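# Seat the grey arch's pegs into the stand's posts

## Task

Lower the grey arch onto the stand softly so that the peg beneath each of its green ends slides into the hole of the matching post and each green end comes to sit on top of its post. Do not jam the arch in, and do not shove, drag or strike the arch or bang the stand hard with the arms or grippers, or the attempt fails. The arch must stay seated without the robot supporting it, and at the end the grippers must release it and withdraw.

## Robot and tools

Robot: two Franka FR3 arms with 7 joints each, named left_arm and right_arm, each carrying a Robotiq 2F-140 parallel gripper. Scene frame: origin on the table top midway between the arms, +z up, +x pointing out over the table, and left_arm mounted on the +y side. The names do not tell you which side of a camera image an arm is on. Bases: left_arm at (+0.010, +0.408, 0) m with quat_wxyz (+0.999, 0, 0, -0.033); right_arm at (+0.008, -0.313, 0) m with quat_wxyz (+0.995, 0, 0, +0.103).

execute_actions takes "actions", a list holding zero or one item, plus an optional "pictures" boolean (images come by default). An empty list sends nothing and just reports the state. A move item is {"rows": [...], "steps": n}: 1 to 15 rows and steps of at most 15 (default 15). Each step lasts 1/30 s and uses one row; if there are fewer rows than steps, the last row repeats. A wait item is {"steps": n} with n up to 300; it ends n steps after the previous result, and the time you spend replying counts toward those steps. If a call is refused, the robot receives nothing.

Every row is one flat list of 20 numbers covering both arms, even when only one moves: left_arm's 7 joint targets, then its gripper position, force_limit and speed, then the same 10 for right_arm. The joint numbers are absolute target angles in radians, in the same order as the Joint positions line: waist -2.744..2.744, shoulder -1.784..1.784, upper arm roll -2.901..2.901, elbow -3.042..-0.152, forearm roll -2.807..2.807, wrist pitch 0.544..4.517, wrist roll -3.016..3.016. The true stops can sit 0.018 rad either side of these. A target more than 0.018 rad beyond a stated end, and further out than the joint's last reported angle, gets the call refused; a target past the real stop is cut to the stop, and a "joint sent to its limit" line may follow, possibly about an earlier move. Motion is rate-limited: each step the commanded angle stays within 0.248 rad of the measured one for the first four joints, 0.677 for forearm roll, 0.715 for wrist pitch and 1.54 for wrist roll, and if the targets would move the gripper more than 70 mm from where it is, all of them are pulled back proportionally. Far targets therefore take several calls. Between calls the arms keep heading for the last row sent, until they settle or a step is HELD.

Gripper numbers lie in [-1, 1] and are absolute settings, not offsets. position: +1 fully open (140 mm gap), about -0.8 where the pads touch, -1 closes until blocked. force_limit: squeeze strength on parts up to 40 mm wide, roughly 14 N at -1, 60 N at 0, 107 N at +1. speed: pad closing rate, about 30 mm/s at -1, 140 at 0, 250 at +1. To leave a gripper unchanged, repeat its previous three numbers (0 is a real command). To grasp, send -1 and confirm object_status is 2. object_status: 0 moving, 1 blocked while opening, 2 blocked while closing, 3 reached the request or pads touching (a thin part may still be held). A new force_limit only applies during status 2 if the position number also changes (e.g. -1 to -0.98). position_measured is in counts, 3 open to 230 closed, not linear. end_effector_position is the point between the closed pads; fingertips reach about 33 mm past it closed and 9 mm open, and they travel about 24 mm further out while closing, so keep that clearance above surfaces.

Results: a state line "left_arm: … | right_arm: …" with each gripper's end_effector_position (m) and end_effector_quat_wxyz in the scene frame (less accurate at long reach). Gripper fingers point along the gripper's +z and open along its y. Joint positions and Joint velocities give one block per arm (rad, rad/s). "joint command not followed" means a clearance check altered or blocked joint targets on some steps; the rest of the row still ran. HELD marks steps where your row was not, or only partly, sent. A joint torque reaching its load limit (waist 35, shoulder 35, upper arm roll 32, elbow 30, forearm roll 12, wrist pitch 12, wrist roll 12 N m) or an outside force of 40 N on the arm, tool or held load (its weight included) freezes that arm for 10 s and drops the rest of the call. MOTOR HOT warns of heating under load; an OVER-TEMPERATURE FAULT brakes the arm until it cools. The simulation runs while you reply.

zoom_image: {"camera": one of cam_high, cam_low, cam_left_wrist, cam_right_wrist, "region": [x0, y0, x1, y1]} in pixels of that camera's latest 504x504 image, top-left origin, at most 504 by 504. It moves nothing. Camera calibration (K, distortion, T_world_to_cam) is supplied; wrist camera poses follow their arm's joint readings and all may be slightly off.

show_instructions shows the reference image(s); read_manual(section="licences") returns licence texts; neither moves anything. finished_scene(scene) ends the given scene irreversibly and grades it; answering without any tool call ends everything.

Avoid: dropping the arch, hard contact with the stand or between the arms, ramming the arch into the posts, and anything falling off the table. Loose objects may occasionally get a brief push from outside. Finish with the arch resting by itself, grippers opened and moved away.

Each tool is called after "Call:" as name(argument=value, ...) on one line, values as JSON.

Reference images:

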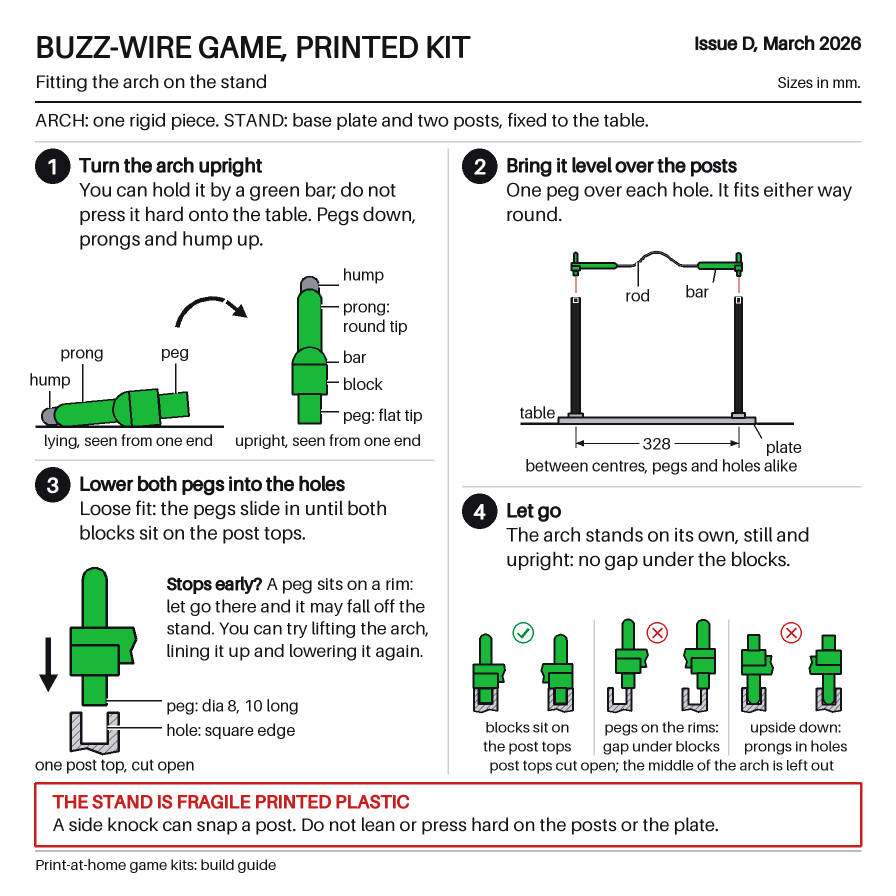

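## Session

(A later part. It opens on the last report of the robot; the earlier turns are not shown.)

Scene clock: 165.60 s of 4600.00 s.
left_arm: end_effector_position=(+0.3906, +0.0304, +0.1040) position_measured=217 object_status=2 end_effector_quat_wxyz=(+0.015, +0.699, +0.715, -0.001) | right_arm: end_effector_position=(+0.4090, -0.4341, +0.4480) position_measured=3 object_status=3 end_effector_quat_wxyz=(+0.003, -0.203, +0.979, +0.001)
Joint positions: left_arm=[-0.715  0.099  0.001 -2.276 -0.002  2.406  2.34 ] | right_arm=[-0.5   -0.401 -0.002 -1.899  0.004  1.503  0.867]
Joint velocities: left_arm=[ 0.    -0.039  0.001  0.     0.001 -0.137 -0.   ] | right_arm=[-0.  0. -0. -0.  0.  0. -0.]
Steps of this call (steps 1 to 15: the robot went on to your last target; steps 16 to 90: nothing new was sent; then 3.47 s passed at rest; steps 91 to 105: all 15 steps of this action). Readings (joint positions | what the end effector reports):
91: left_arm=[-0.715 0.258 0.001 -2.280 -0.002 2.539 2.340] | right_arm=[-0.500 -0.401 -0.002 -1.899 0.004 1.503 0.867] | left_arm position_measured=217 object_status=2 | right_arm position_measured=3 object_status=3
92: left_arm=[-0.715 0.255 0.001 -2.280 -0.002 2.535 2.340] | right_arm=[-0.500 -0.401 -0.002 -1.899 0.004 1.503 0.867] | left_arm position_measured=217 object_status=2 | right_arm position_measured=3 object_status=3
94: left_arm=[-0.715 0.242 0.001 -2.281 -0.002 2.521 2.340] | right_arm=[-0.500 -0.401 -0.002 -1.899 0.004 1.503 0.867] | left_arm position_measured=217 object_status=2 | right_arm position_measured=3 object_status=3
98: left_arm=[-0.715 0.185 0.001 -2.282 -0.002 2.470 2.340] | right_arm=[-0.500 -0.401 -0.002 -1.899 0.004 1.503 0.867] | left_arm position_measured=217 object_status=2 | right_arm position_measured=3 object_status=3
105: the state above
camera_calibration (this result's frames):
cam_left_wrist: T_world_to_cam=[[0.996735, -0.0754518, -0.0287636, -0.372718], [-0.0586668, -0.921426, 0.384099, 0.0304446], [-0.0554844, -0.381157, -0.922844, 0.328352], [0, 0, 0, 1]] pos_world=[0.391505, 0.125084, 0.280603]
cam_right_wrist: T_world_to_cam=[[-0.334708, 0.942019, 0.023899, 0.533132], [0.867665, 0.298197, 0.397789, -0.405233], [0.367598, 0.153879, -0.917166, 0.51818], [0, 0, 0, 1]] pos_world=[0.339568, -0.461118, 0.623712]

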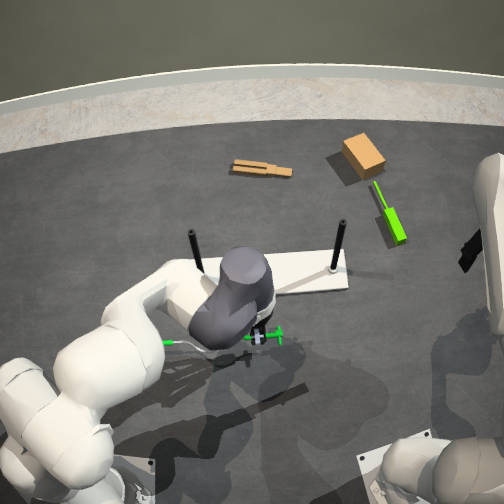

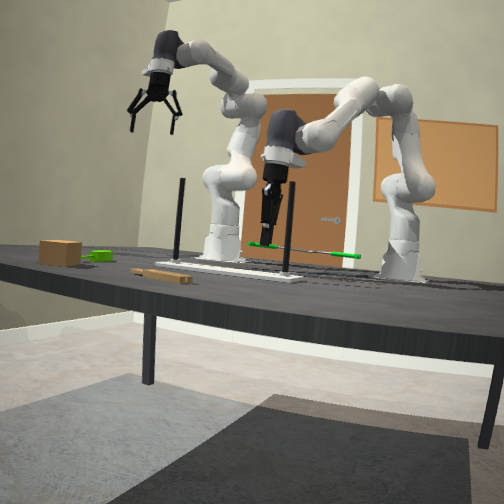

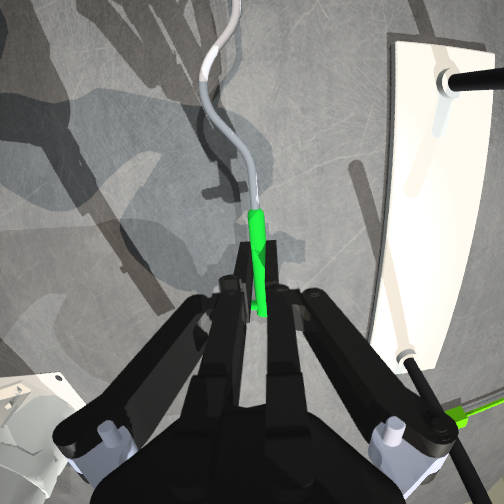

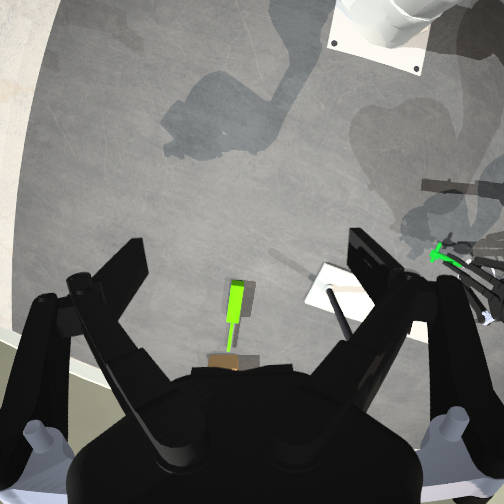

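Call:
execute_actions(actions=[{"rows":[[-0.7165,-0.1,0,-2.24,0,2.14,1.6,-1,-0.3,-0.5,-0.5,-0.4,0,-1.9,0,1.5,0.87,1,-1,0]],"steps":15}], pictures=false)

Call:
execute_actions(actions=[{"rows":[[-0.65,-0.3,0,-2.2,0,1.9,0.8,-1,-0.3,-0.5,-0.5,-0.4,0,-1.9,0,1.5,0.87,1,-1,0]],"steps":15}], pictures=false)

Call:
execute_actions(actions=[{"rows":[[-0.545,-0.3,0,-2.2,0,1.9,0.0,-1,-0.3,-0.5,-0.5,-0.4,0,-1.9,0,1.5,0.87,1,-1,0]],"steps":15}], pictures=false)

Call:
execute_actions(actions=[{"rows":[[-0.545,-0.3,0,-2.2,0,2.5,0.0,-1,-0.3,-0.5,-0.5,-0.4,0,-1.9,0,1.5,0.87,1,-1,0]],"steps":15}])

Scene clock: 184.93 s of 4600.00 s.
left_arm: end_effector_position=(+0.3733, +0.0473, +0.2021) position_measured=217 object_status=2 end_effector_quat_wxyz=(+0.009, +0.466, +0.885, -0.004) | right_arm: end_effector_position=(+0.4090, -0.4341, +0.4480) position_measured=3 object_status=3 end_effector_quat_wxyz=(+0.003, -0.203, +0.979, +0.001)
Joint positions: left_arm=[-0.715 -0.101  0.001 -2.239 -0.002  2.157  1.761] | right_arm=[-0.5   -0.401 -0.002 -1.899  0.004  1.503  0.867]
Joint velocities: left_arm=[ 0.001  0.015  0.    -0.015 -0.001 -0.097 -0.519] | right_arm=[ 0.    -0.    -0.     0.001  0.     0.    -0.001]
Steps of this call (steps 1 to 30: the robot went on to your last target; steps 31 to 90: nothing new was sent; then 15.83 s passed at rest; steps 91 to 105: all 15 steps of this action). Readings (joint positions | what the end effector reports):
91: left_arm=[-0.715 0.085 0.001 -2.280 -0.002 2.354 2.294] | right_arm=[-0.500 -0.401 -0.002 -1.899 0.004 1.503 0.867] | left_arm position_measured=217 object_status=2 | right_arm position_measured=3 object_status=3
92: left_arm=[-0.715 0.052 0.001 -2.279 -0.002 2.323 2.242] | right_arm=[-0.500 -0.401 -0.002 -1.899 0.004 1.503 0.867] | left_arm position_measured=217 object_status=2 | right_arm position_measured=3 object_status=3
94: left_arm=[-0.715 -0.023 0.001 -2.262 -0.002 2.268 2.127] | right_arm=[-0.500 -0.401 -0.002 -1.899 0.004 1.503 0.867] | left_arm position_measured=217 object_status=2 | right_arm position_measured=3 object_status=3
98: left_arm=[-0.715 -0.102 0.001 -2.233 -0.002 2.203 1.941] | right_arm=[-0.500 -0.401 -0.002 -1.899 0.004 1.503 0.867] | left_arm position_measured=217 object_status=2 | right_arm position_measured=3 object_status=3
105: the state above

Scene clock: 185.43 s of 4600.00 s.
left_arm: end_effector_position=(+0.3636, +0.0994, +0.2974) position_measured=217 object_status=2 end_effector_quat_wxyz=(+0.008, +0.078, +0.997, -0.007) | right_arm: end_effector_position=(+0.4090, -0.4341, +0.4480) position_measured=3 object_status=3 end_effector_quat_wxyz=(+0.003, -0.203, +0.979, +0.001)
Joint positions: left_arm=[-0.651 -0.301  0.001 -2.199 -0.002  1.919  1.011] | right_arm=[-0.5   -0.401 -0.002 -1.899  0.004  1.503  0.867]
Joint velocities: left_arm=[ 0.002  0.016 -0.001 -0.014 -0.    -0.104 -0.685] | right_arm=[ 0.002 -0.001 -0.     0.    -0.002 -0.    -0.   ]
Steps of this call (steps 1 to 15: all 15 steps of this action). Readings (joint positions | what the end effector reports):
1: left_arm=[-0.708 -0.115 -0.003 -2.241 -0.002 2.130 1.703] | right_arm=[-0.500 -0.401 -0.002 -1.899 0.004 1.503 0.867] | left_arm position_measured=217 object_status=2 | right_arm position_measured=3 object_status=3
2: left_arm=[-0.698 -0.145 -0.004 -2.240 -0.002 2.100 1.641] | right_arm=[-0.500 -0.401 -0.002 -1.899 0.004 1.503 0.867] | left_arm position_measured=217 object_status=2 | right_arm position_measured=3 object_status=3
4: left_arm=[-0.675 -0.216 -0.003 -2.223 -0.002 2.042 1.495] | right_arm=[-0.500 -0.401 -0.002 -1.899 0.004 1.503 0.867] | left_arm position_measured=217 object_status=2 | right_arm position_measured=3 object_status=3
8: left_arm=[-0.653 -0.301 0.001 -2.194 -0.002 1.969 1.250] | right_arm=[-0.500 -0.401 -0.002 -1.899 0.004 1.503 0.867] | left_arm position_measured=217 object_status=2 | right_arm position_measured=3 object_status=3
15: the state above

Scene clock: 185.93 s of 4600.00 s.
left_arm: end_effector_position=(+0.3902, +0.1419, +0.2954) position_measured=217 object_status=2 end_effector_quat_wxyz=(+0.000, -0.371, +0.928, -0.002) | right_arm: end_effector_position=(+0.4090, -0.4341, +0.4480) position_measured=3 object_status=3 end_effector_quat_wxyz=(+0.003, -0.203, +0.979, +0.001)
Joint positions: left_arm=[-0.546 -0.3    0.003 -2.199 -0.002  1.903  0.201] | right_arm=[-0.5   -0.401 -0.002 -1.899  0.004  1.503  0.867]
Joint velocities: left_arm=[ 0.    -0.    -0.001 -0.     0.001 -0.004 -0.651] | right_arm=[-0.001  0.    -0.001  0.001 -0.     0.001 -0.001]
Steps of this call (steps 1 to 15: all 15 steps of this action). Readings (joint positions | what the end effector reports):
1: left_arm=[-0.630 -0.301 -0.009 -2.199 -0.002 1.915 0.918] | right_arm=[-0.500 -0.401 -0.002 -1.899 0.004 1.503 0.867] | left_arm position_measured=217 object_status=2 | right_arm position_measured=3 object_status=3
2: left_arm=[-0.606 -0.300 -0.010 -2.199 -0.002 1.913 0.823] | right_arm=[-0.500 -0.401 -0.002 -1.899 0.004 1.503 0.867] | left_arm position_measured=217 object_status=2 | right_arm position_measured=3 object_status=3
4: left_arm=[-0.569 -0.300 -0.002 -2.199 -0.002 1.909 0.661] | right_arm=[-0.500 -0.401 -0.002 -1.899 0.004 1.503 0.867] | left_arm position_measured=217 object_status=2 | right_arm position_measured=3 object_status=3
8: left_arm=[-0.547 -0.300 0.003 -2.199 -0.002 1.905 0.428] | right_arm=[-0.500 -0.401 -0.002 -1.899 0.004 1.503 0.867] | left_arm position_measured=217 object_status=2 | right_arm position_measured=3 object_status=3
15: the state above

Scene clock: 186.43 s of 4600.00 s.
left_arm: end_effector_position=(+0.5073, +0.0605, +0.3770) position_measured=217 object_status=2 end_effector_quat_wxyz=(+0.123, -0.417, +0.874, -0.218) | right_arm: end_effector_position=(+0.4090, -0.4341, +0.4480) position_measured=3 object_status=3 end_effector_quat_wxyz=(+0.003, -0.203, +0.979, +0.001)
Joint positions: left_arm=[-0.546 -0.299  0.003 -2.2   -0.002  2.408  0.073] | right_arm=[-0.5   -0.401 -0.002 -1.899  0.004  1.503  0.867]
Joint velocities: left_arm=[ 0.003 -0.003  0.     0.005  0.001  0.554 -0.224] | right_arm=[-0.001 -0.001 -0.001  0.001  0.001 -0.     0.   ]
Steps of this call (steps 1 to 15: all 15 steps of this action). Readings (joint positions | what the end effector reports):
1: left_arm=[-0.546 -0.300 0.003 -2.202 -0.002 1.932 0.192] | right_arm=[-0.500 -0.401 -0.002 -1.899 0.004 1.503 0.867] | left_arm position_measured=217 object_status=2 | right_arm position_measured=3 object_status=3
2: left_arm=[-0.546 -0.299 0.003 -2.202 -0.002 1.969 0.185] | right_arm=[-0.500 -0.401 -0.002 -1.899 0.004 1.503 0.867] | left_arm position_measured=217 object_status=2 | right_arm position_measured=3 object_status=3
4: left_arm=[-0.546 -0.299 0.003 -2.202 -0.002 2.042 0.171] | right_arm=[-0.500 -0.401 -0.002 -1.899 0.004 1.503 0.867] | left_arm position_measured=217 object_status=2 | right_arm position_measured=3 object_status=3
8: left_arm=[-0.546 -0.299 0.003 -2.202 -0.002 2.188 0.139] | right_arm=[-0.500 -0.401 -0.002 -1.899 0.004 1.503 0.867] | left_arm position_measured=217 object_status=2 | right_arm position_measured=3 object_status=3
15: the state above
camera_calibration (this result's frames):
cam_left_wrist: T_world_to_cam=[[-0.589643, 0.615889, -0.522495, 0.470176], [0.482149, 0.787421, 0.384058, -0.417536], [0.647961, -0.0254629, -0.761248, 0.15897], [0, 0, 0, 1]] pos_world=[0.375544, 0.0432476, 0.527038]
cam_right_wrist: T_world_to_cam=[[-0.334705, 0.94202, 0.0238883, 0.53314], [0.867668, 0.2982, 0.397781, -0.405227], [0.367594, 0.153866, -0.917169, 0.518178], [0, 0, 0, 1]] pos_world=[0.339567, -0.46112, 0.623713]

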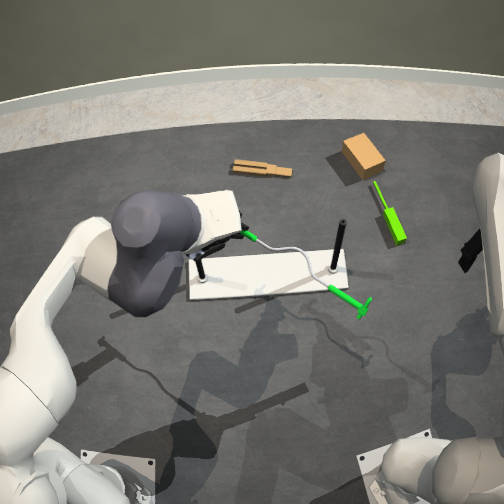

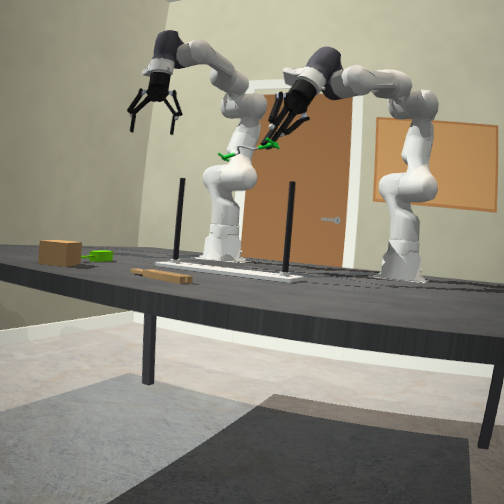

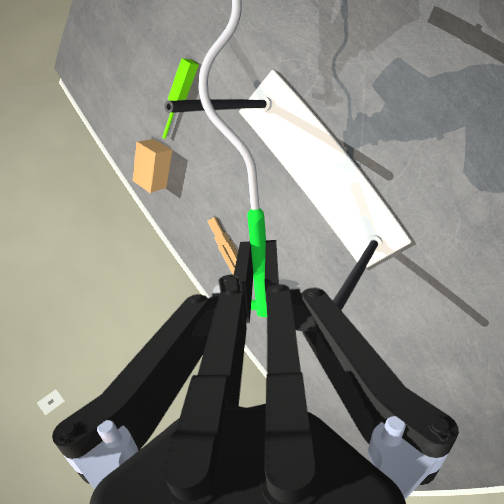

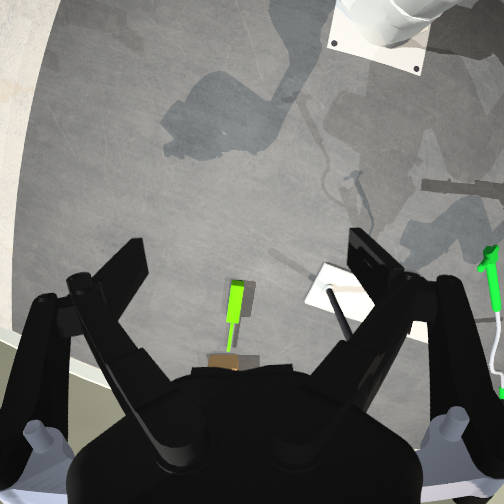

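Call:
execute_actions(actions=[{"rows":[[-0.545,-0.15,0,-2.27,0,3.3,0.0,-1,-0.3,-0.5,-0.5,-0.4,0,-1.9,0,1.5,0.87,1,-1,0]],"steps":15}], pictures=false)

Call:
execute_actions(actions=[{"rows":[[-0.545,0.0,0,-2.35,0,3.85,0.0,-1,-0.3,-0.5,-0.5,-0.4,0,-1.9,0,1.5,0.87,1,-1,0]],"steps":15}], pictures=false)

Call:
execute_actions(actions=[{"rows":[[-0.545,0.193,0,-2.437,0,4.26,0.0,-1,-0.3,-0.5,-0.5,-0.4,0,-1.9,0,1.5,0.87,1,-1,0]],"steps":15}], pictures=false)

Call:
execute_actions(actions=[{"steps":20}])

Scene clock: 192.20 s of 4600.00 s.
left_arm: end_effector_position=(+0.6067, -0.0083, +0.4589) position_measured=217 object_status=2 end_effector_quat_wxyz=(+0.240, -0.394, +0.759, -0.460) | right_arm: end_effector_position=(+0.4090, -0.4342, +0.4480) position_measured=3 object_status=3 end_effector_quat_wxyz=(+0.003, -0.203, +0.979, +0.001)
Joint positions: left_arm=[-0.546 -0.15   0.003 -2.27  -0.002  3.21   0.005] | right_arm=[-0.5   -0.401 -0.002 -1.899  0.004  1.503  0.867]
Joint velocities: left_arm=[-0.001 -0.001 -0.    -0.    -0.001  0.536  0.   ] | right_arm=[-0.001  0.    -0.     0.001 -0.001  0.    -0.   ]
Steps of this call (steps 1 to 45: the robot went on to your last target; steps 46 to 110: nothing new was sent; then 1.60 s passed at rest; steps 111 to 125: all 15 steps of this action). Readings (joint positions | what the end effector reports):
111: left_arm=[-0.546 -0.290 0.003 -2.206 -0.002 2.551 0.005] | right_arm=[-0.500 -0.401 -0.002 -1.899 0.004 1.503 0.867] | left_arm position_measured=217 object_status=2 | right_arm position_measured=3 object_status=3
112: left_arm=[-0.546 -0.271 0.003 -2.213 -0.002 2.620 0.005] | right_arm=[-0.500 -0.401 -0.002 -1.899 0.004 1.503 0.867] | left_arm position_measured=217 object_status=2 | right_arm position_measured=3 object_status=3
114: left_arm=[-0.546 -0.230 0.003 -2.231 -0.002 2.751 0.005] | right_arm=[-0.500 -0.401 -0.002 -1.899 0.004 1.503 0.867] | left_arm position_measured=217 object_status=2 | right_arm position_measured=3 object_status=3
118: left_arm=[-0.546 -0.171 0.003 -2.260 -0.002 2.973 0.005] | right_arm=[-0.500 -0.401 -0.002 -1.899 0.004 1.503 0.867] | left_arm position_measured=217 object_status=2 | right_arm position_measured=3 object_status=3
125: the state above

Scene clock: 192.70 s of 4600.00 s.
left_arm: end_effector_position=(+0.6164, -0.0148, +0.4901) position_measured=217 object_status=2 end_effector_quat_wxyz=(+0.310, -0.344, +0.661, -0.591) | right_arm: end_effector_position=(+0.4090, -0.4342, +0.4480) position_measured=3 object_status=3 end_effector_quat_wxyz=(+0.003, -0.203, +0.979, +0.001)
Joint positions: left_arm=[-0.546  0.001  0.003 -2.351 -0.002  3.814  0.004] | right_arm=[-0.5   -0.401 -0.002 -1.899  0.004  1.503  0.867]
Joint velocities: left_arm=[ 0.    -0.003 -0.     0.    -0.001  0.208  0.001] | right_arm=[ 0.     0.     0.001  0.001  0.001  0.001 -0.002]
Steps of this call (steps 1 to 15: all 15 steps of this action). Readings (joint positions | what the end effector reports):
1: left_arm=[-0.546 -0.133 0.003 -2.278 -0.002 3.306 0.005] | right_arm=[-0.500 -0.401 -0.002 -1.899 0.004 1.503 0.867] | left_arm position_measured=217 object_status=2 | right_arm position_measured=3 object_status=3
2: left_arm=[-0.546 -0.099 0.003 -2.294 -0.002 3.408 0.004] | right_arm=[-0.500 -0.401 -0.002 -1.899 0.004 1.503 0.867] | left_arm position_measured=217 object_status=2 | right_arm position_measured=3 object_status=3
4: left_arm=[-0.546 -0.037 0.003 -2.328 -0.002 3.551 0.004] | right_arm=[-0.500 -0.401 -0.002 -1.899 0.004 1.503 0.867] | left_arm position_measured=217 object_status=2 | right_arm position_measured=3 object_status=3
8: left_arm=[-0.546 0.006 0.003 -2.354 -0.002 3.709 0.004] | right_arm=[-0.500 -0.401 -0.002 -1.899 0.004 1.503 0.867] | left_arm position_measured=217 object_status=2 | right_arm position_measured=3 object_status=3
15: the state above

Scene clock: 193.20 s of 4600.00 s.
left_arm: end_effector_position=(+0.5976, -0.0017, +0.4297) position_measured=217 object_status=2 end_effector_quat_wxyz=(+0.334, -0.321, +0.618, -0.636) | right_arm: end_effector_position=(+0.4090, -0.4342, +0.4480) position_measured=3 object_status=3 end_effector_quat_wxyz=(+0.003, -0.203, +0.979, +0.001)
Joint positions: left_arm=[-0.546  0.194  0.002 -2.438 -0.002  4.234  0.004] | right_arm=[-0.5   -0.401 -0.002 -1.899  0.004  1.503  0.867]
Joint velocities: left_arm=[-0.001 -0.001 -0.001  0.003 -0.     0.146  0.   ] | right_arm=[-0.001  0.     0.001 -0.    -0.     0.     0.   ]
Steps of this call (steps 1 to 15: all 15 steps of this action). Readings (joint positions | what the end effector reports):
1: left_arm=[-0.546 0.023 0.003 -2.356 -0.002 3.884 0.004] | right_arm=[-0.500 -0.401 -0.002 -1.899 0.004 1.503 0.867] | left_arm position_measured=217 object_status=2 | right_arm position_measured=3 object_status=3
2: left_arm=[-0.546 0.066 0.003 -2.373 -0.002 3.956 0.004] | right_arm=[-0.500 -0.401 -0.002 -1.899 0.004 1.503 0.867] | left_arm position_measured=217 object_status=2 | right_arm position_measured=3 object_status=3
4: left_arm=[-0.546 0.148 0.003 -2.414 -0.002 4.052 0.004] | right_arm=[-0.500 -0.401 -0.002 -1.899 0.004 1.503 0.867] | left_arm position_measured=217 object_status=2 | right_arm position_measured=3 object_status=3
8: left_arm=[-0.546 0.200 0.003 -2.442 -0.002 4.160 0.004] | right_arm=[-0.500 -0.401 -0.002 -1.899 0.004 1.503 0.867] | left_arm position_measured=217 object_status=2 | right_arm position_measured=3 object_status=3
15: the state above

Scene clock: 193.87 s of 4600.00 s.
left_arm: end_effector_position=(+0.5957, -0.0003, +0.4370) position_measured=217 object_status=2 end_effector_quat_wxyz=(+0.337, -0.317, +0.610, -0.643) | right_arm: end_effector_position=(+0.4090, -0.4342, +0.4480) position_measured=3 object_status=3 end_effector_quat_wxyz=(+0.003, -0.203, +0.979, +0.001)
Joint positions: left_arm=[-0.546  0.194  0.002 -2.438 -0.002  4.257  0.004] | right_arm=[-0.5   -0.401 -0.002 -1.899  0.004  1.503  0.867]
Joint velocities: left_arm=[ 0.    -0.001  0.001 -0.    -0.     0.002  0.   ] | right_arm=[ 0.    -0.001 -0.     0.     0.002  0.     0.001]
Steps of this call (steps 1 to 20: the robot went on to your last target). Readings (joint positions | what the end effector reports):
1: left_arm=[-0.546 0.194 0.002 -2.438 -0.002 4.238 0.004] | right_arm=[-0.500 -0.401 -0.002 -1.899 0.004 1.503 0.867] | left_arm position_measured=217 object_status=2 | right_arm position_measured=3 object_status=3
2: left_arm=[-0.546 0.194 0.002 -2.438 -0.002 4.242 0.004] | right_arm=[-0.500 -0.401 -0.002 -1.899 0.004 1.503 0.867] | left_arm position_measured=217 object_status=2 | right_arm position_measured=3 object_status=3
4: left_arm=[-0.546 0.194 0.002 -2.438 -0.002 4.247 0.004] | right_arm=[-0.500 -0.401 -0.002 -1.899 0.004 1.503 0.867] | left_arm position_measured=217 object_status=2 | right_arm position_measured=3 object_status=3
8: left_arm=[-0.546 0.194 0.002 -2.438 -0.002 4.253 0.004] | right_arm=[-0.500 -0.401 -0.002 -1.899 0.004 1.503 0.867] | left_arm position_measured=217 object_status=2 | right_arm position_measured=3 object_status=3
20: the state above
camera_calibration (this result's frames):
cam_left_wrist: T_world_to_cam=[[0.142962, 0.0233356, -0.989453, 0.358568], [0.228237, 0.971999, 0.0559009, -0.140597], [0.963052, -0.233822, 0.133633, -0.432992], [0, 0, 0, 1]] pos_world=[0.397822, 0.02705, 0.420508]
cam_right_wrist: T_world_to_cam=[[-0.334702, 0.942021, 0.0238807, 0.533145], [0.86767, 0.298202, 0.397774, -0.405222], [0.36759, 0.153856, -0.917173, 0.518178], [0, 0, 0, 1]] pos_world=[0.339566, -0.461121, 0.623713]

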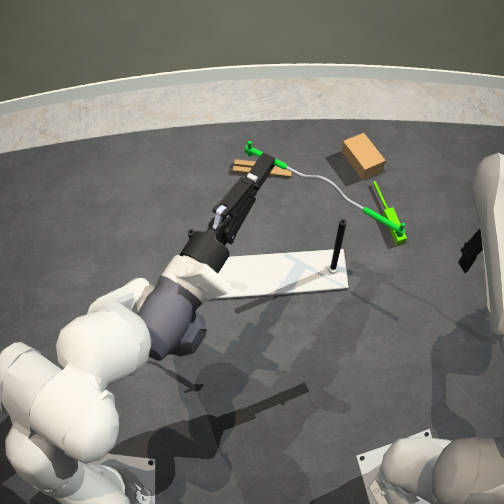

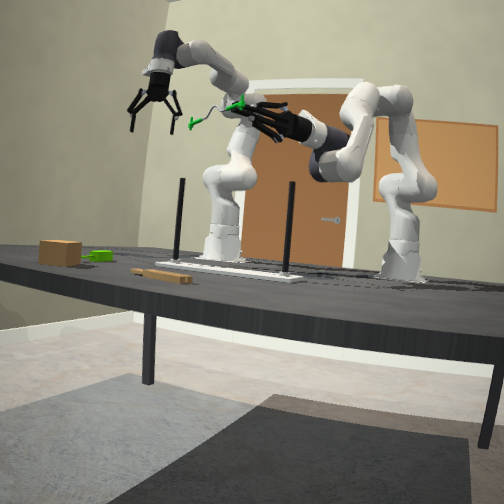

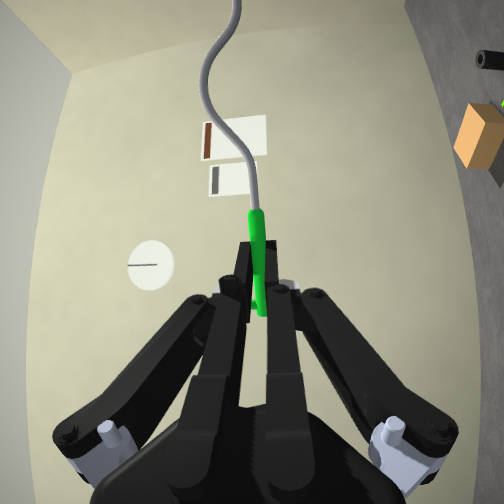

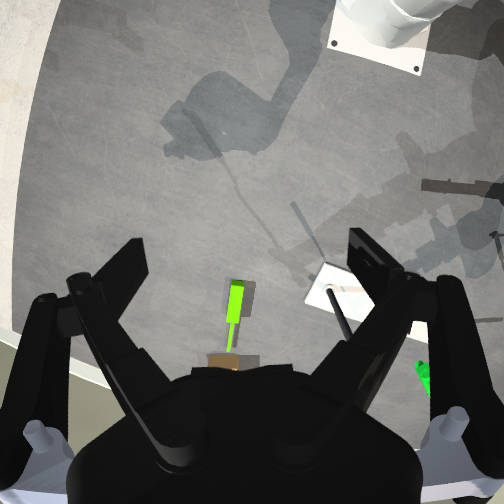

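Call:
zoom_image(camera="cam_low", region=[160, 70, 300, 200])

Call:
zoom_image(camera="cam_high", region=[230, 120, 430, 260])

Region (160, 70, 300, 200) of cam_low's 504x504 image, scaled by 3.600, with more detail than that image has; it fills the top 468 rows of this view, and the rest is white.

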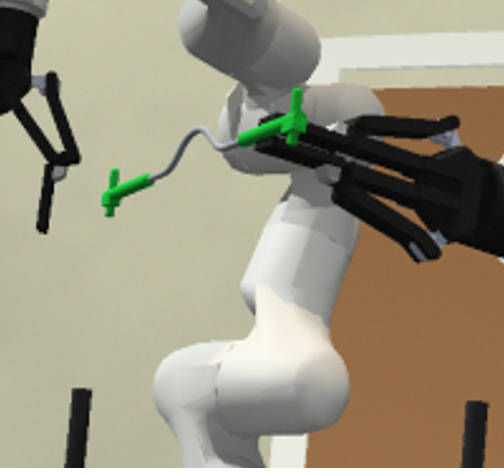

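Region (230, 120, 430, 260) of cam_high's 504x504 image, scaled by 2.520, with more detail than that image has; it fills the top 353 rows of this view, and the rest is white.

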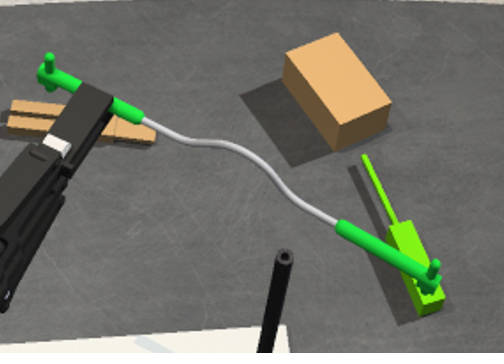

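Call:
execute_actions(actions=[{"rows":[[-0.545,0.193,0,-2.437,0,4.26,0.0,-1,-0.3,-0.5,-0.5,-0.109,0,-1.4085,0,1.2996,0.828,-0.2,-1,0.5]],"steps":15}], pictures=false)

Call:
execute_actions(actions=[{"rows":[[-0.545,0.193,0,-2.437,0,4.26,0.0,-1,-0.3,-0.5,0.002,-0.109,0,-1.4085,0,1.2996,0.828,-0.2,-1,0.5]],"steps":15}], pictures=false)

Call:
execute_actions(actions=[{"steps":15}])

Scene clock: 207.70 s of 4600.00 s.
left_arm: end_effector_position=(+0.5956, -0.0003, +0.4371) position_measured=217 object_status=2 end_effector_quat_wxyz=(+0.337, -0.317, +0.610, -0.643) | right_arm: end_effector_position=(+0.4741, -0.4536, +0.5228) position_measured=148 object_status=0 end_effector_quat_wxyz=(+0.009, -0.218, +0.976, -0.003)
Joint positions: left_arm=[-0.546  0.194  0.002 -2.438 -0.002  4.257  0.004] | right_arm=[-0.5   -0.114 -0.001 -1.41   0.003  1.314  0.838]
Joint velocities: left_arm=[-0.001  0.001 -0.001 -0.001  0.     0.    -0.   ] | right_arm=[-0.001  0.015 -0.     0.009  0.001 -0.067 -0.023]
Steps of this call (steps 1 to 15: the robot went on to your last target; steps 16 to 90: nothing new was sent; then 10.33 s passed at rest; steps 91 to 105: all 15 steps of this action). Readings (joint positions | what the end effector reports):
91: left_arm=[-0.546 0.194 0.002 -2.438 -0.002 4.257 0.004] | right_arm=[-0.500 -0.359 -0.001 -1.837 0.003 1.458 0.864] | left_arm position_measured=217 object_status=2 | right_arm position_measured=3 object_status=0
92: left_arm=[-0.546 0.194 0.002 -2.438 -0.002 4.257 0.004] | right_arm=[-0.500 -0.291 -0.001 -1.752 0.003 1.432 0.860] | left_arm position_measured=217 object_status=2 | right_arm position_measured=11 object_status=0
94: left_arm=[-0.546 0.194 0.002 -2.438 -0.002 4.257 0.004] | right_arm=[-0.500 -0.172 -0.001 -1.603 0.003 1.390 0.855] | left_arm position_measured=217 object_status=2 | right_arm position_measured=32 object_status=0
98: left_arm=[-0.546 0.194 0.002 -2.438 -0.002 4.257 0.004] | right_arm=[-0.500 -0.109 -0.001 -1.452 0.003 1.345 0.846] | left_arm position_measured=217 object_status=2 | right_arm position_measured=75 object_status=0
105: the state above

Scene clock: 208.20 s of 4600.00 s.
left_arm: end_effector_position=(+0.5956, -0.0003, +0.4371) position_measured=217 object_status=2 end_effector_quat_wxyz=(+0.337, -0.317, +0.610, -0.643) | right_arm: end_effector_position=(+0.4820, -0.2097, +0.5189) position_measured=154 object_status=3 end_effector_quat_wxyz=(+0.001, -0.458, +0.889, -0.001)
Joint positions: left_arm=[-0.546  0.194  0.002 -2.438 -0.002  4.257  0.004] | right_arm=[-0.002 -0.107  0.01  -1.41   0.001  1.306  0.834]
Joint velocities: left_arm=[ 0.    -0.001  0.    -0.     0.    -0.001 -0.   ] | right_arm=[ 0.115 -0.004 -0.     0.    -0.001 -0.016 -0.008]
Steps of this call (steps 1 to 15: all 15 steps of this action). Readings (joint positions | what the end effector reports):
1: left_arm=[-0.546 0.194 0.002 -2.438 -0.002 4.257 0.004] | right_arm=[-0.473 -0.113 -0.014 -1.410 0.000 1.313 0.838] | left_arm position_measured=217 object_status=2 | right_arm position_measured=153 object_status=0
2: left_arm=[-0.546 0.194 0.002 -2.438 -0.002 4.257 0.004] | right_arm=[-0.437 -0.113 -0.018 -1.410 -0.001 1.313 0.838] | left_arm position_measured=217 object_status=2 | right_arm position_measured=154 object_status=0
4: left_arm=[-0.546 0.194 0.002 -2.438 -0.002 4.257 0.004] | right_arm=[-0.357 -0.111 -0.015 -1.410 -0.001 1.312 0.837] | left_arm position_measured=217 object_status=2 | right_arm position_measured=154 object_status=0
8: left_arm=[-0.546 0.194 0.002 -2.438 -0.002 4.257 0.004] | right_arm=[-0.188 -0.108 -0.009 -1.410 -0.001 1.311 0.837] | left_arm position_measured=217 object_status=2 | right_arm position_measured=154 object_status=3
15: the state above

Scene clock: 208.70 s of 4600.00 s.
left_arm: end_effector_position=(+0.5956, -0.0003, +0.4371) position_measured=217 object_status=2 end_effector_quat_wxyz=(+0.337, -0.317, +0.610, -0.643) | right_arm: end_effector_position=(+0.4816, -0.2118, +0.5188) position_measured=154 object_status=3 end_effector_quat_wxyz=(+0.000, -0.457, +0.889, +0.000)
Joint positions: left_arm=[-0.546  0.194  0.002 -2.438 -0.002  4.257  0.004] | right_arm=[ 0.002 -0.107  0.002 -1.41   0.001  1.303  0.832]
Joint velocities: left_arm=[ 0.002 -0.001 -0.001  0.    -0.    -0.001  0.001] | right_arm=[ 0.002  0.001 -0.001  0.001  0.    -0.001 -0.001]
Steps of this call (steps 1 to 15: the robot went on to your last target). Readings (joint positions | what the end effector reports):
1: left_arm=[-0.546 0.194 0.002 -2.438 -0.002 4.257 0.004] | right_arm=[0.001 -0.107 0.009 -1.410 0.001 1.305 0.834] | left_arm position_measured=217 object_status=2 | right_arm position_measured=154 object_status=3
2: left_arm=[-0.546 0.194 0.002 -2.438 -0.002 4.257 0.004] | right_arm=[0.002 -0.107 0.008 -1.410 0.001 1.305 0.834] | left_arm position_measured=217 object_status=2 | right_arm position_measured=154 object_status=3
4: left_arm=[-0.546 0.194 0.002 -2.438 -0.002 4.257 0.004] | right_arm=[0.002 -0.107 0.005 -1.410 0.001 1.304 0.833] | left_arm position_measured=217 object_status=2 | right_arm position_measured=154 object_status=3
8: left_arm=[-0.546 0.194 0.002 -2.438 -0.002 4.257 0.004] | right_arm=[0.002 -0.107 0.003 -1.410 0.001 1.304 0.833] | left_arm position_measured=217 object_status=2 | right_arm position_measured=154 object_status=3
15: the state above
All arms were judged still, so your last target was given up. Only a new action makes them travel on or press farther. Fingers that are still opening or closing keep moving.
camera_calibration (this result's frames):
cam_left_wrist: T_world_to_cam=[[0.143443, 0.022998, -0.989391, 0.358449], [0.228215, 0.972017, 0.055681, -0.140516], [0.962986, -0.233781, 0.13418, -0.433164], [0, 0, 0, 1]] pos_world=[0.397782, 0.027075, 0.420593]
cam_right_wrist: T_world_to_cam=[[-0.771395, 0.63595, 0.0227702, 0.492398], [0.591945, 0.703965, 0.392471, -0.341235], [0.233563, 0.316229, -0.919482, 0.622351], [0, 0, 0, 1]] pos_world=[0.436468, -0.269728, 0.694954]

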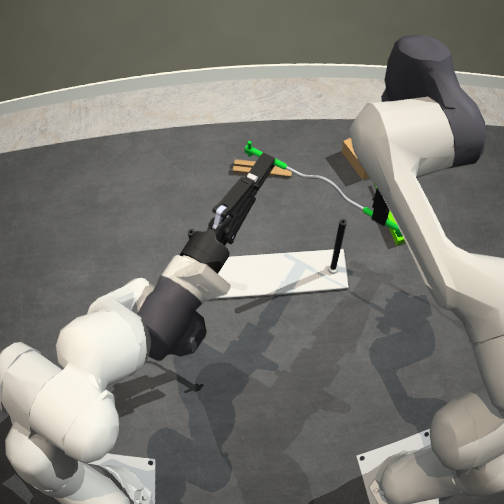

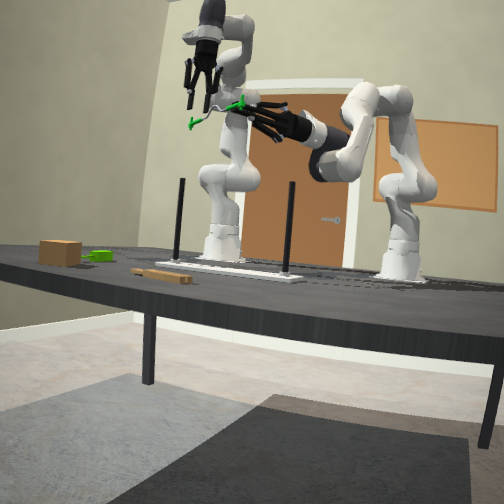

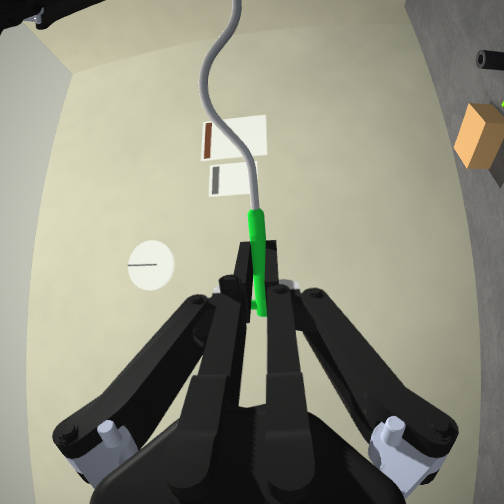

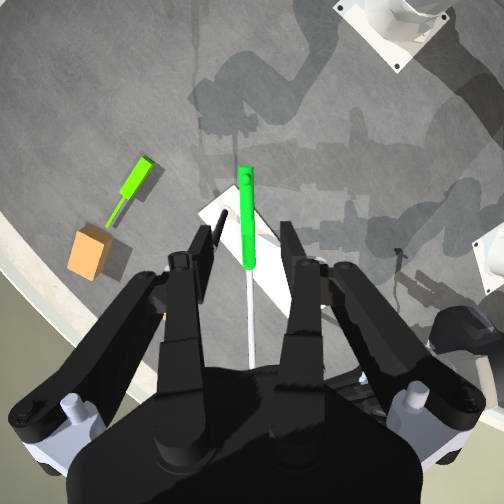

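Call:
execute_actions(actions=[{"rows":[[-0.545,0.193,0,-2.437,0,4.26,0.0,-1,-0.3,-0.5,0.002,-0.158,0,-1.56,0,1.402,0.828,-0.2,-1,0.5]],"steps":12}], pictures=false)

Call:
execute_actions(actions=[{"rows":[[-0.545,0.193,0,-2.437,0,4.26,0.0,-1,-0.3,-0.5,0.002,-0.168,0,-1.595,0,1.45,0.828,-0.2,-1,0.5],[-0.545,0.193,0,-2.437,0,4.26,0.0,-1,-0.3,-0.5,0.002,-0.168,0,-1.595,0,1.45,0.828,-0.2,-1,0.5],[-0.545,0.193,0,-2.437,0,4.26,0.0,-1,-0.3,-0.5,0.002,-0.179,0,-1.63,0,1.48,0.828,-0.2,-1,0.5],[-0.545,0.193,0,-2.437,0,4.26,0.0,-1,-0.3,-0.5,0.002,-0.179,0,-1.63,0,1.5,0.828,-0.2,-1,0.5],[-0.545,0.193,0,-2.437,0,4.26,0.0,-1,-0.3,-0.5,0.002,-0.189,0,-1.665,0,1.5,0.828,-0.2,-1,0.5],[-0.545,0.193,0,-2.437,0,4.26,0.0,-1,-0.3,-0.5,0.002,-0.189,0,-1.665,0,1.5,0.828,-0.2,-1,0.5],[-0.545,0.193,0,-2.437,0,4.26,0.0,-1,-0.3,-0.5,0.002,-0.1994,0,-1.6995,0,1.498,0.828,-0.2,-1,0.5]],"steps":15}], pictures=false)

Call:
execute_actions(actions=[{"steps":10}])

Scene clock: 219.53 s of 4600.00 s.
left_arm: end_effector_position=(+0.5956, -0.0003, +0.4372) position_measured=217 object_status=2 end_effector_quat_wxyz=(+0.337, -0.317, +0.610, -0.643) | right_arm: end_effector_position=(+0.4781, -0.2128, +0.4832) position_measured=154 object_status=3 end_effector_quat_wxyz=(-0.007, -0.457, +0.889, +0.002)
Joint positions: left_arm=[-0.546  0.194  0.002 -2.438 -0.002  4.257  0.004] | right_arm=[ 0.002 -0.154  0.002 -1.558  0.001  1.389  0.831]
Joint velocities: left_arm=[ 0.001 -0.001  0.001  0.002 -0.001  0.    -0.001] | right_arm=[-0.    -0.026 -0.     0.    -0.     0.058 -0.001]
Steps of this call (steps 1 to 90: nothing new was sent; then 7.43 s passed at rest; steps 91 to 102: all 12 steps of this action). Readings (joint positions | what the end effector reports):
91: left_arm=[-0.546 0.194 0.002 -2.438 -0.002 4.257 0.004] | right_arm=[0.002 -0.124 0.002 -1.445 0.001 1.321 0.831] | left_arm position_measured=217 object_status=2 | right_arm position_measured=154 object_status=3
92: left_arm=[-0.546 0.194 0.002 -2.438 -0.002 4.257 0.004] | right_arm=[0.002 -0.138 0.002 -1.483 0.001 1.334 0.831] | left_arm position_measured=217 object_status=2 | right_arm position_measured=154 object_status=3
94: left_arm=[-0.546 0.194 0.002 -2.438 -0.002 4.257 0.004] | right_arm=[0.002 -0.149 0.002 -1.526 0.001 1.354 0.831] | left_arm position_measured=217 object_status=2 | right_arm position_measured=154 object_status=3
98: left_arm=[-0.546 0.194 0.002 -2.438 -0.002 4.257 0.004] | right_arm=[0.002 -0.151 0.002 -1.555 0.001 1.378 0.831] | left_arm position_measured=217 object_status=2 | right_arm position_measured=154 object_status=3
102: the state above

Scene clock: 220.03 s of 4600.00 s.
left_arm: end_effector_position=(+0.5956, -0.0003, +0.4372) position_measured=217 object_status=2 end_effector_quat_wxyz=(+0.337, -0.317, +0.610, -0.643) | right_arm: end_effector_position=(+0.4772, -0.2131, +0.4478) position_measured=154 object_status=3 end_effector_quat_wxyz=(-0.007, -0.457, +0.889, +0.002)
Joint positions: left_arm=[-0.546  0.194  0.002 -2.438 -0.002  4.257  0.004] | right_arm=[ 0.002 -0.195  0.002 -1.697  0.001  1.487  0.831]
Joint velocities: left_arm=[-0.002 -0.001 -0.     0.    -0.001 -0.001 -0.   ] | right_arm=[-0.001 -0.023  0.001 -0.007 -0.001  0.044 -0.001]
Steps of this call (steps 1 to 15: all 15 steps of this action). Readings (joint positions | what the end effector reports):
1: left_arm=[-0.546 0.194 0.002 -2.438 -0.002 4.257 0.004] | right_arm=[0.002 -0.159 0.002 -1.566 0.001 1.399 0.831] | left_arm position_measured=217 object_status=2 | right_arm position_measured=154 object_status=3
2: left_arm=[-0.546 0.194 0.002 -2.438 -0.002 4.257 0.004] | right_arm=[0.002 -0.162 0.002 -1.575 0.001 1.407 0.831] | left_arm position_measured=217 object_status=2 | right_arm position_measured=154 object_status=3
4: left_arm=[-0.546 0.194 0.002 -2.438 -0.002 4.257 0.004] | right_arm=[0.002 -0.172 0.002 -1.602 0.001 1.432 0.831] | left_arm position_measured=217 object_status=2 | right_arm position_measured=154 object_status=3
8: left_arm=[-0.546 0.194 0.002 -2.438 -0.002 4.257 0.004] | right_arm=[0.002 -0.190 0.002 -1.668 0.001 1.467 0.831] | left_arm position_measured=217 object_status=2 | right_arm position_measured=154 object_status=3
15: the state above

Scene clock: 220.37 s of 4600.00 s.
left_arm: end_effector_position=(+0.5956, -0.0003, +0.4372) position_measured=217 object_status=2 end_effector_quat_wxyz=(+0.337, -0.317, +0.610, -0.643) | right_arm: end_effector_position=(+0.4788, -0.2127, +0.4494) position_measured=154 object_status=3 end_effector_quat_wxyz=(-0.003, -0.457, +0.889, +0.001)
Joint positions: left_arm=[-0.546  0.194  0.002 -2.438 -0.002  4.257  0.004] | right_arm=[ 0.002 -0.198  0.002 -1.698  0.001  1.493  0.831]
Joint velocities: left_arm=[-0.001  0.    -0.001 -0.    -0.001  0.001  0.001] | right_arm=[-0.001 -0.001  0.    -0.001 -0.     0.006 -0.   ]
Steps of this call (steps 1 to 10: the robot went on to your last target). Readings (joint positions | what the end effector reports):
1: left_arm=[-0.546 0.194 0.002 -2.438 -0.002 4.257 0.004] | right_arm=[0.002 -0.196 0.002 -1.698 0.001 1.488 0.831] | left_arm position_measured=217 object_status=2 | right_arm position_measured=154 object_status=3
2: left_arm=[-0.546 0.194 0.002 -2.438 -0.002 4.257 0.004] | right_arm=[0.002 -0.197 0.002 -1.698 0.001 1.489 0.831] | left_arm position_measured=217 object_status=2 | right_arm position_measured=154 object_status=3
4: left_arm=[-0.546 0.194 0.002 -2.438 -0.002 4.257 0.004] | right_arm=[0.002 -0.197 0.002 -1.698 0.001 1.491 0.831] | left_arm position_measured=217 object_status=2 | right_arm position_measured=154 object_status=3
8: left_arm=[-0.546 0.194 0.002 -2.438 -0.002 4.257 0.004] | right_arm=[0.002 -0.198 0.002 -1.698 0.001 1.493 0.831] | left_arm position_measured=217 object_status=2 | right_arm position_measured=154 object_status=3
10: the state above
camera_calibration (this result's frames):
cam_left_wrist: T_world_to_cam=[[0.143501, 0.0229551, -0.989384, 0.358438], [0.228217, 0.972018, 0.055653, -0.140505], [0.962977, -0.23378, 0.134247, -0.433186], [0, 0, 0, 1]] pos_world=[0.397777, 0.0270747, 0.420606]
cam_right_wrist: T_world_to_cam=[[-0.771139, 0.636083, 0.0272417, 0.490279], [0.5948, 0.70451, 0.387143, -0.310557], [0.227063, 0.314744, -0.921617, 0.563273], [0, 0, 0, 1]] pos_world=[0.434894, -0.270355, 0.625996]

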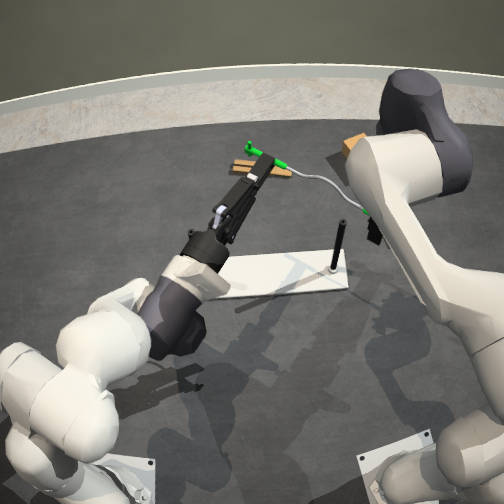

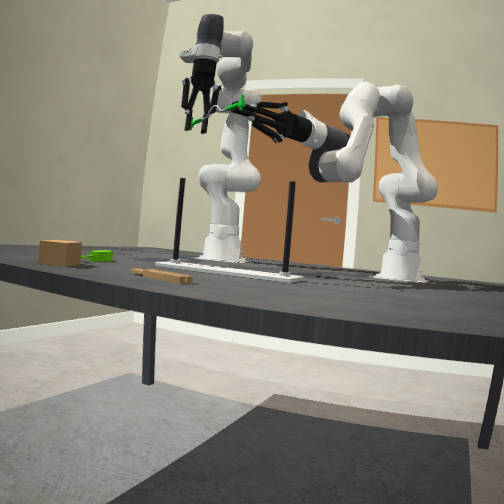

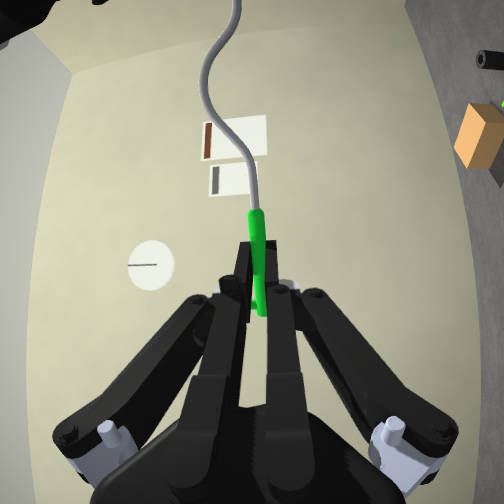

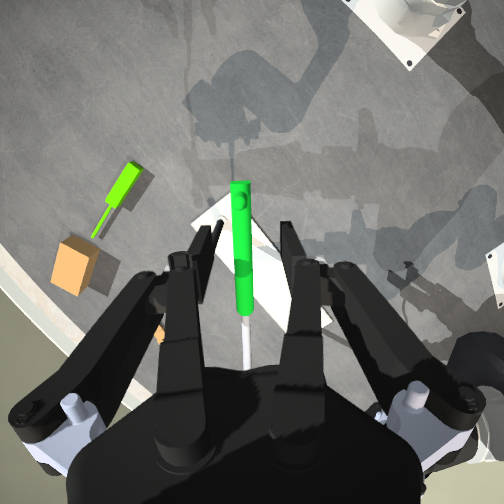

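Call:
execute_actions(actions=[{"rows":[[-0.545,0.193,0,-2.437,0,4.26,0.0,-1,-0.3,-0.5,-0.004,-0.1994,0,-1.6995,0,1.505,0.822,-0.5,-1,0]],"steps":15}])

Call:
zoom_image(camera="cam_right_wrist", region=[180, 160, 320, 340])

Scene clock: 224.50 s of 4600.00 s.
left_arm: end_effector_position=(+0.5956, -0.0003, +0.4372) position_measured=217 object_status=2 end_effector_quat_wxyz=(+0.337, -0.317, +0.610, -0.643) | right_arm: end_effector_position=(+0.4815, -0.2141, +0.4499) position_measured=192 object_status=3 end_effector_quat_wxyz=(+0.000, -0.457, +0.889, +0.000)
Joint positions: left_arm=[-0.546  0.194  0.002 -2.438 -0.002  4.258  0.004] | right_arm=[-0.002 -0.198  0.002 -1.698  0.001  1.501  0.827]
Joint velocities: left_arm=[ 0.001  0.001 -0.     0.001  0.    -0.001 -0.002] | right_arm=[ 0.001 -0.001  0.    -0.001  0.     0.002 -0.003]
Steps of this call (steps 1 to 15: the robot went on to your last target; steps 16 to 90: nothing new was sent; then 0.63 s passed at rest; steps 91 to 105: all 15 steps of this action). Readings (joint positions | what the end effector reports):
91: left_arm=[-0.546 0.194 0.002 -2.438 -0.002 4.257 0.004] | right_arm=[0.001 -0.198 0.002 -1.698 0.001 1.495 0.831] | left_arm position_measured=217 object_status=2 | right_arm position_measured=154 object_status=0
92: left_arm=[-0.546 0.194 0.002 -2.438 -0.002 4.257 0.004] | right_arm=[0.000 -0.198 0.002 -1.698 0.001 1.497 0.830] | left_arm position_measured=217 object_status=2 | right_arm position_measured=160 object_status=0
94: left_arm=[-0.546 0.194 0.002 -2.438 -0.002 4.257 0.004] | right_arm=[-0.002 -0.198 0.002 -1.698 0.001 1.498 0.829] | left_arm position_measured=217 object_status=2 | right_arm position_measured=175 object_status=0
98: left_arm=[-0.546 0.194 0.002 -2.438 -0.002 4.258 0.004] | right_arm=[-0.002 -0.198 0.002 -1.698 0.001 1.500 0.828] | left_arm position_measured=217 object_status=2 | right_arm position_measured=192 object_status=0
105: the state above
camera_calibration (this result's frames):
cam_left_wrist: T_world_to_cam=[[0.14353, 0.022934, -0.98938, 0.358432], [0.228218, 0.972019, 0.0556393, -0.140499], [0.962972, -0.23378, 0.13428, -0.433197], [0, 0, 0, 1]] pos_world=[0.397775, 0.0270743, 0.420613]
cam_right_wrist: T_world_to_cam=[[-0.771805, 0.635453, 0.022741, 0.495431], [0.591499, 0.704377, 0.392405, -0.312166], [0.233336, 0.316311, -0.919512, 0.559916], [0, 0, 0, 1]] pos_world=[0.436373, -0.272047, 0.626078]

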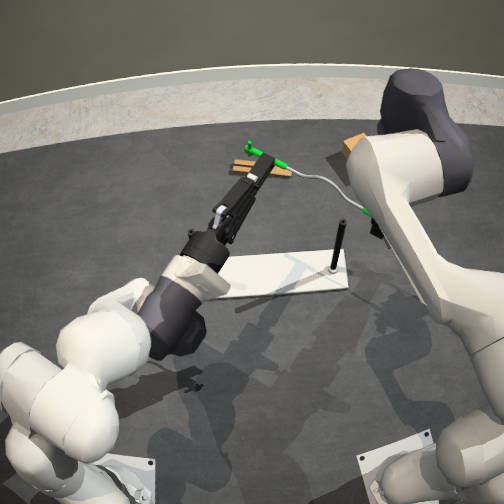

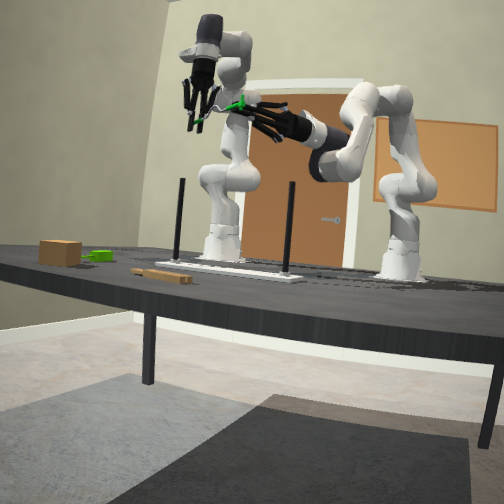

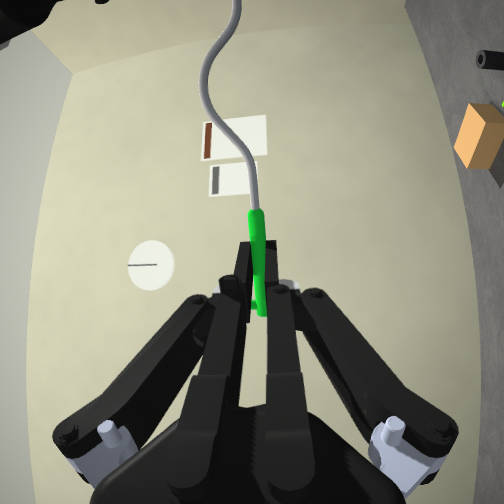

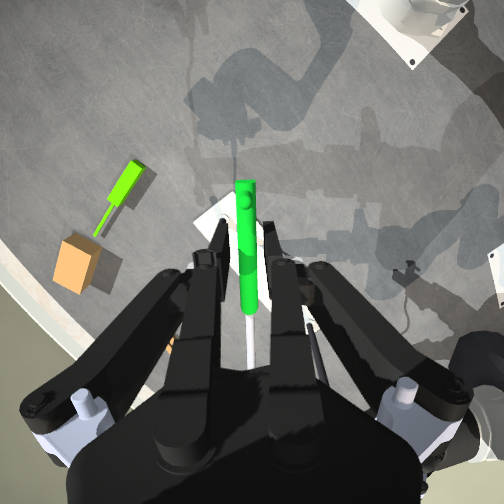

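Region (180, 160, 320, 340) of cam_right_wrist's 504x504 image, scaled by 2.800, with more detail than that image has.

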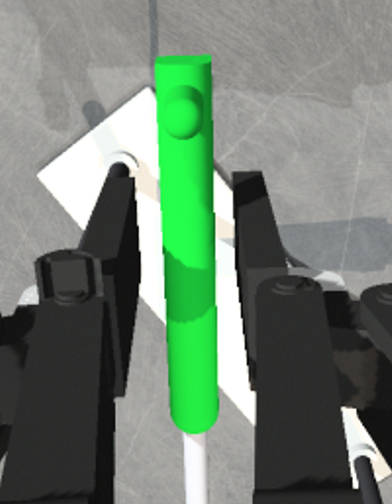

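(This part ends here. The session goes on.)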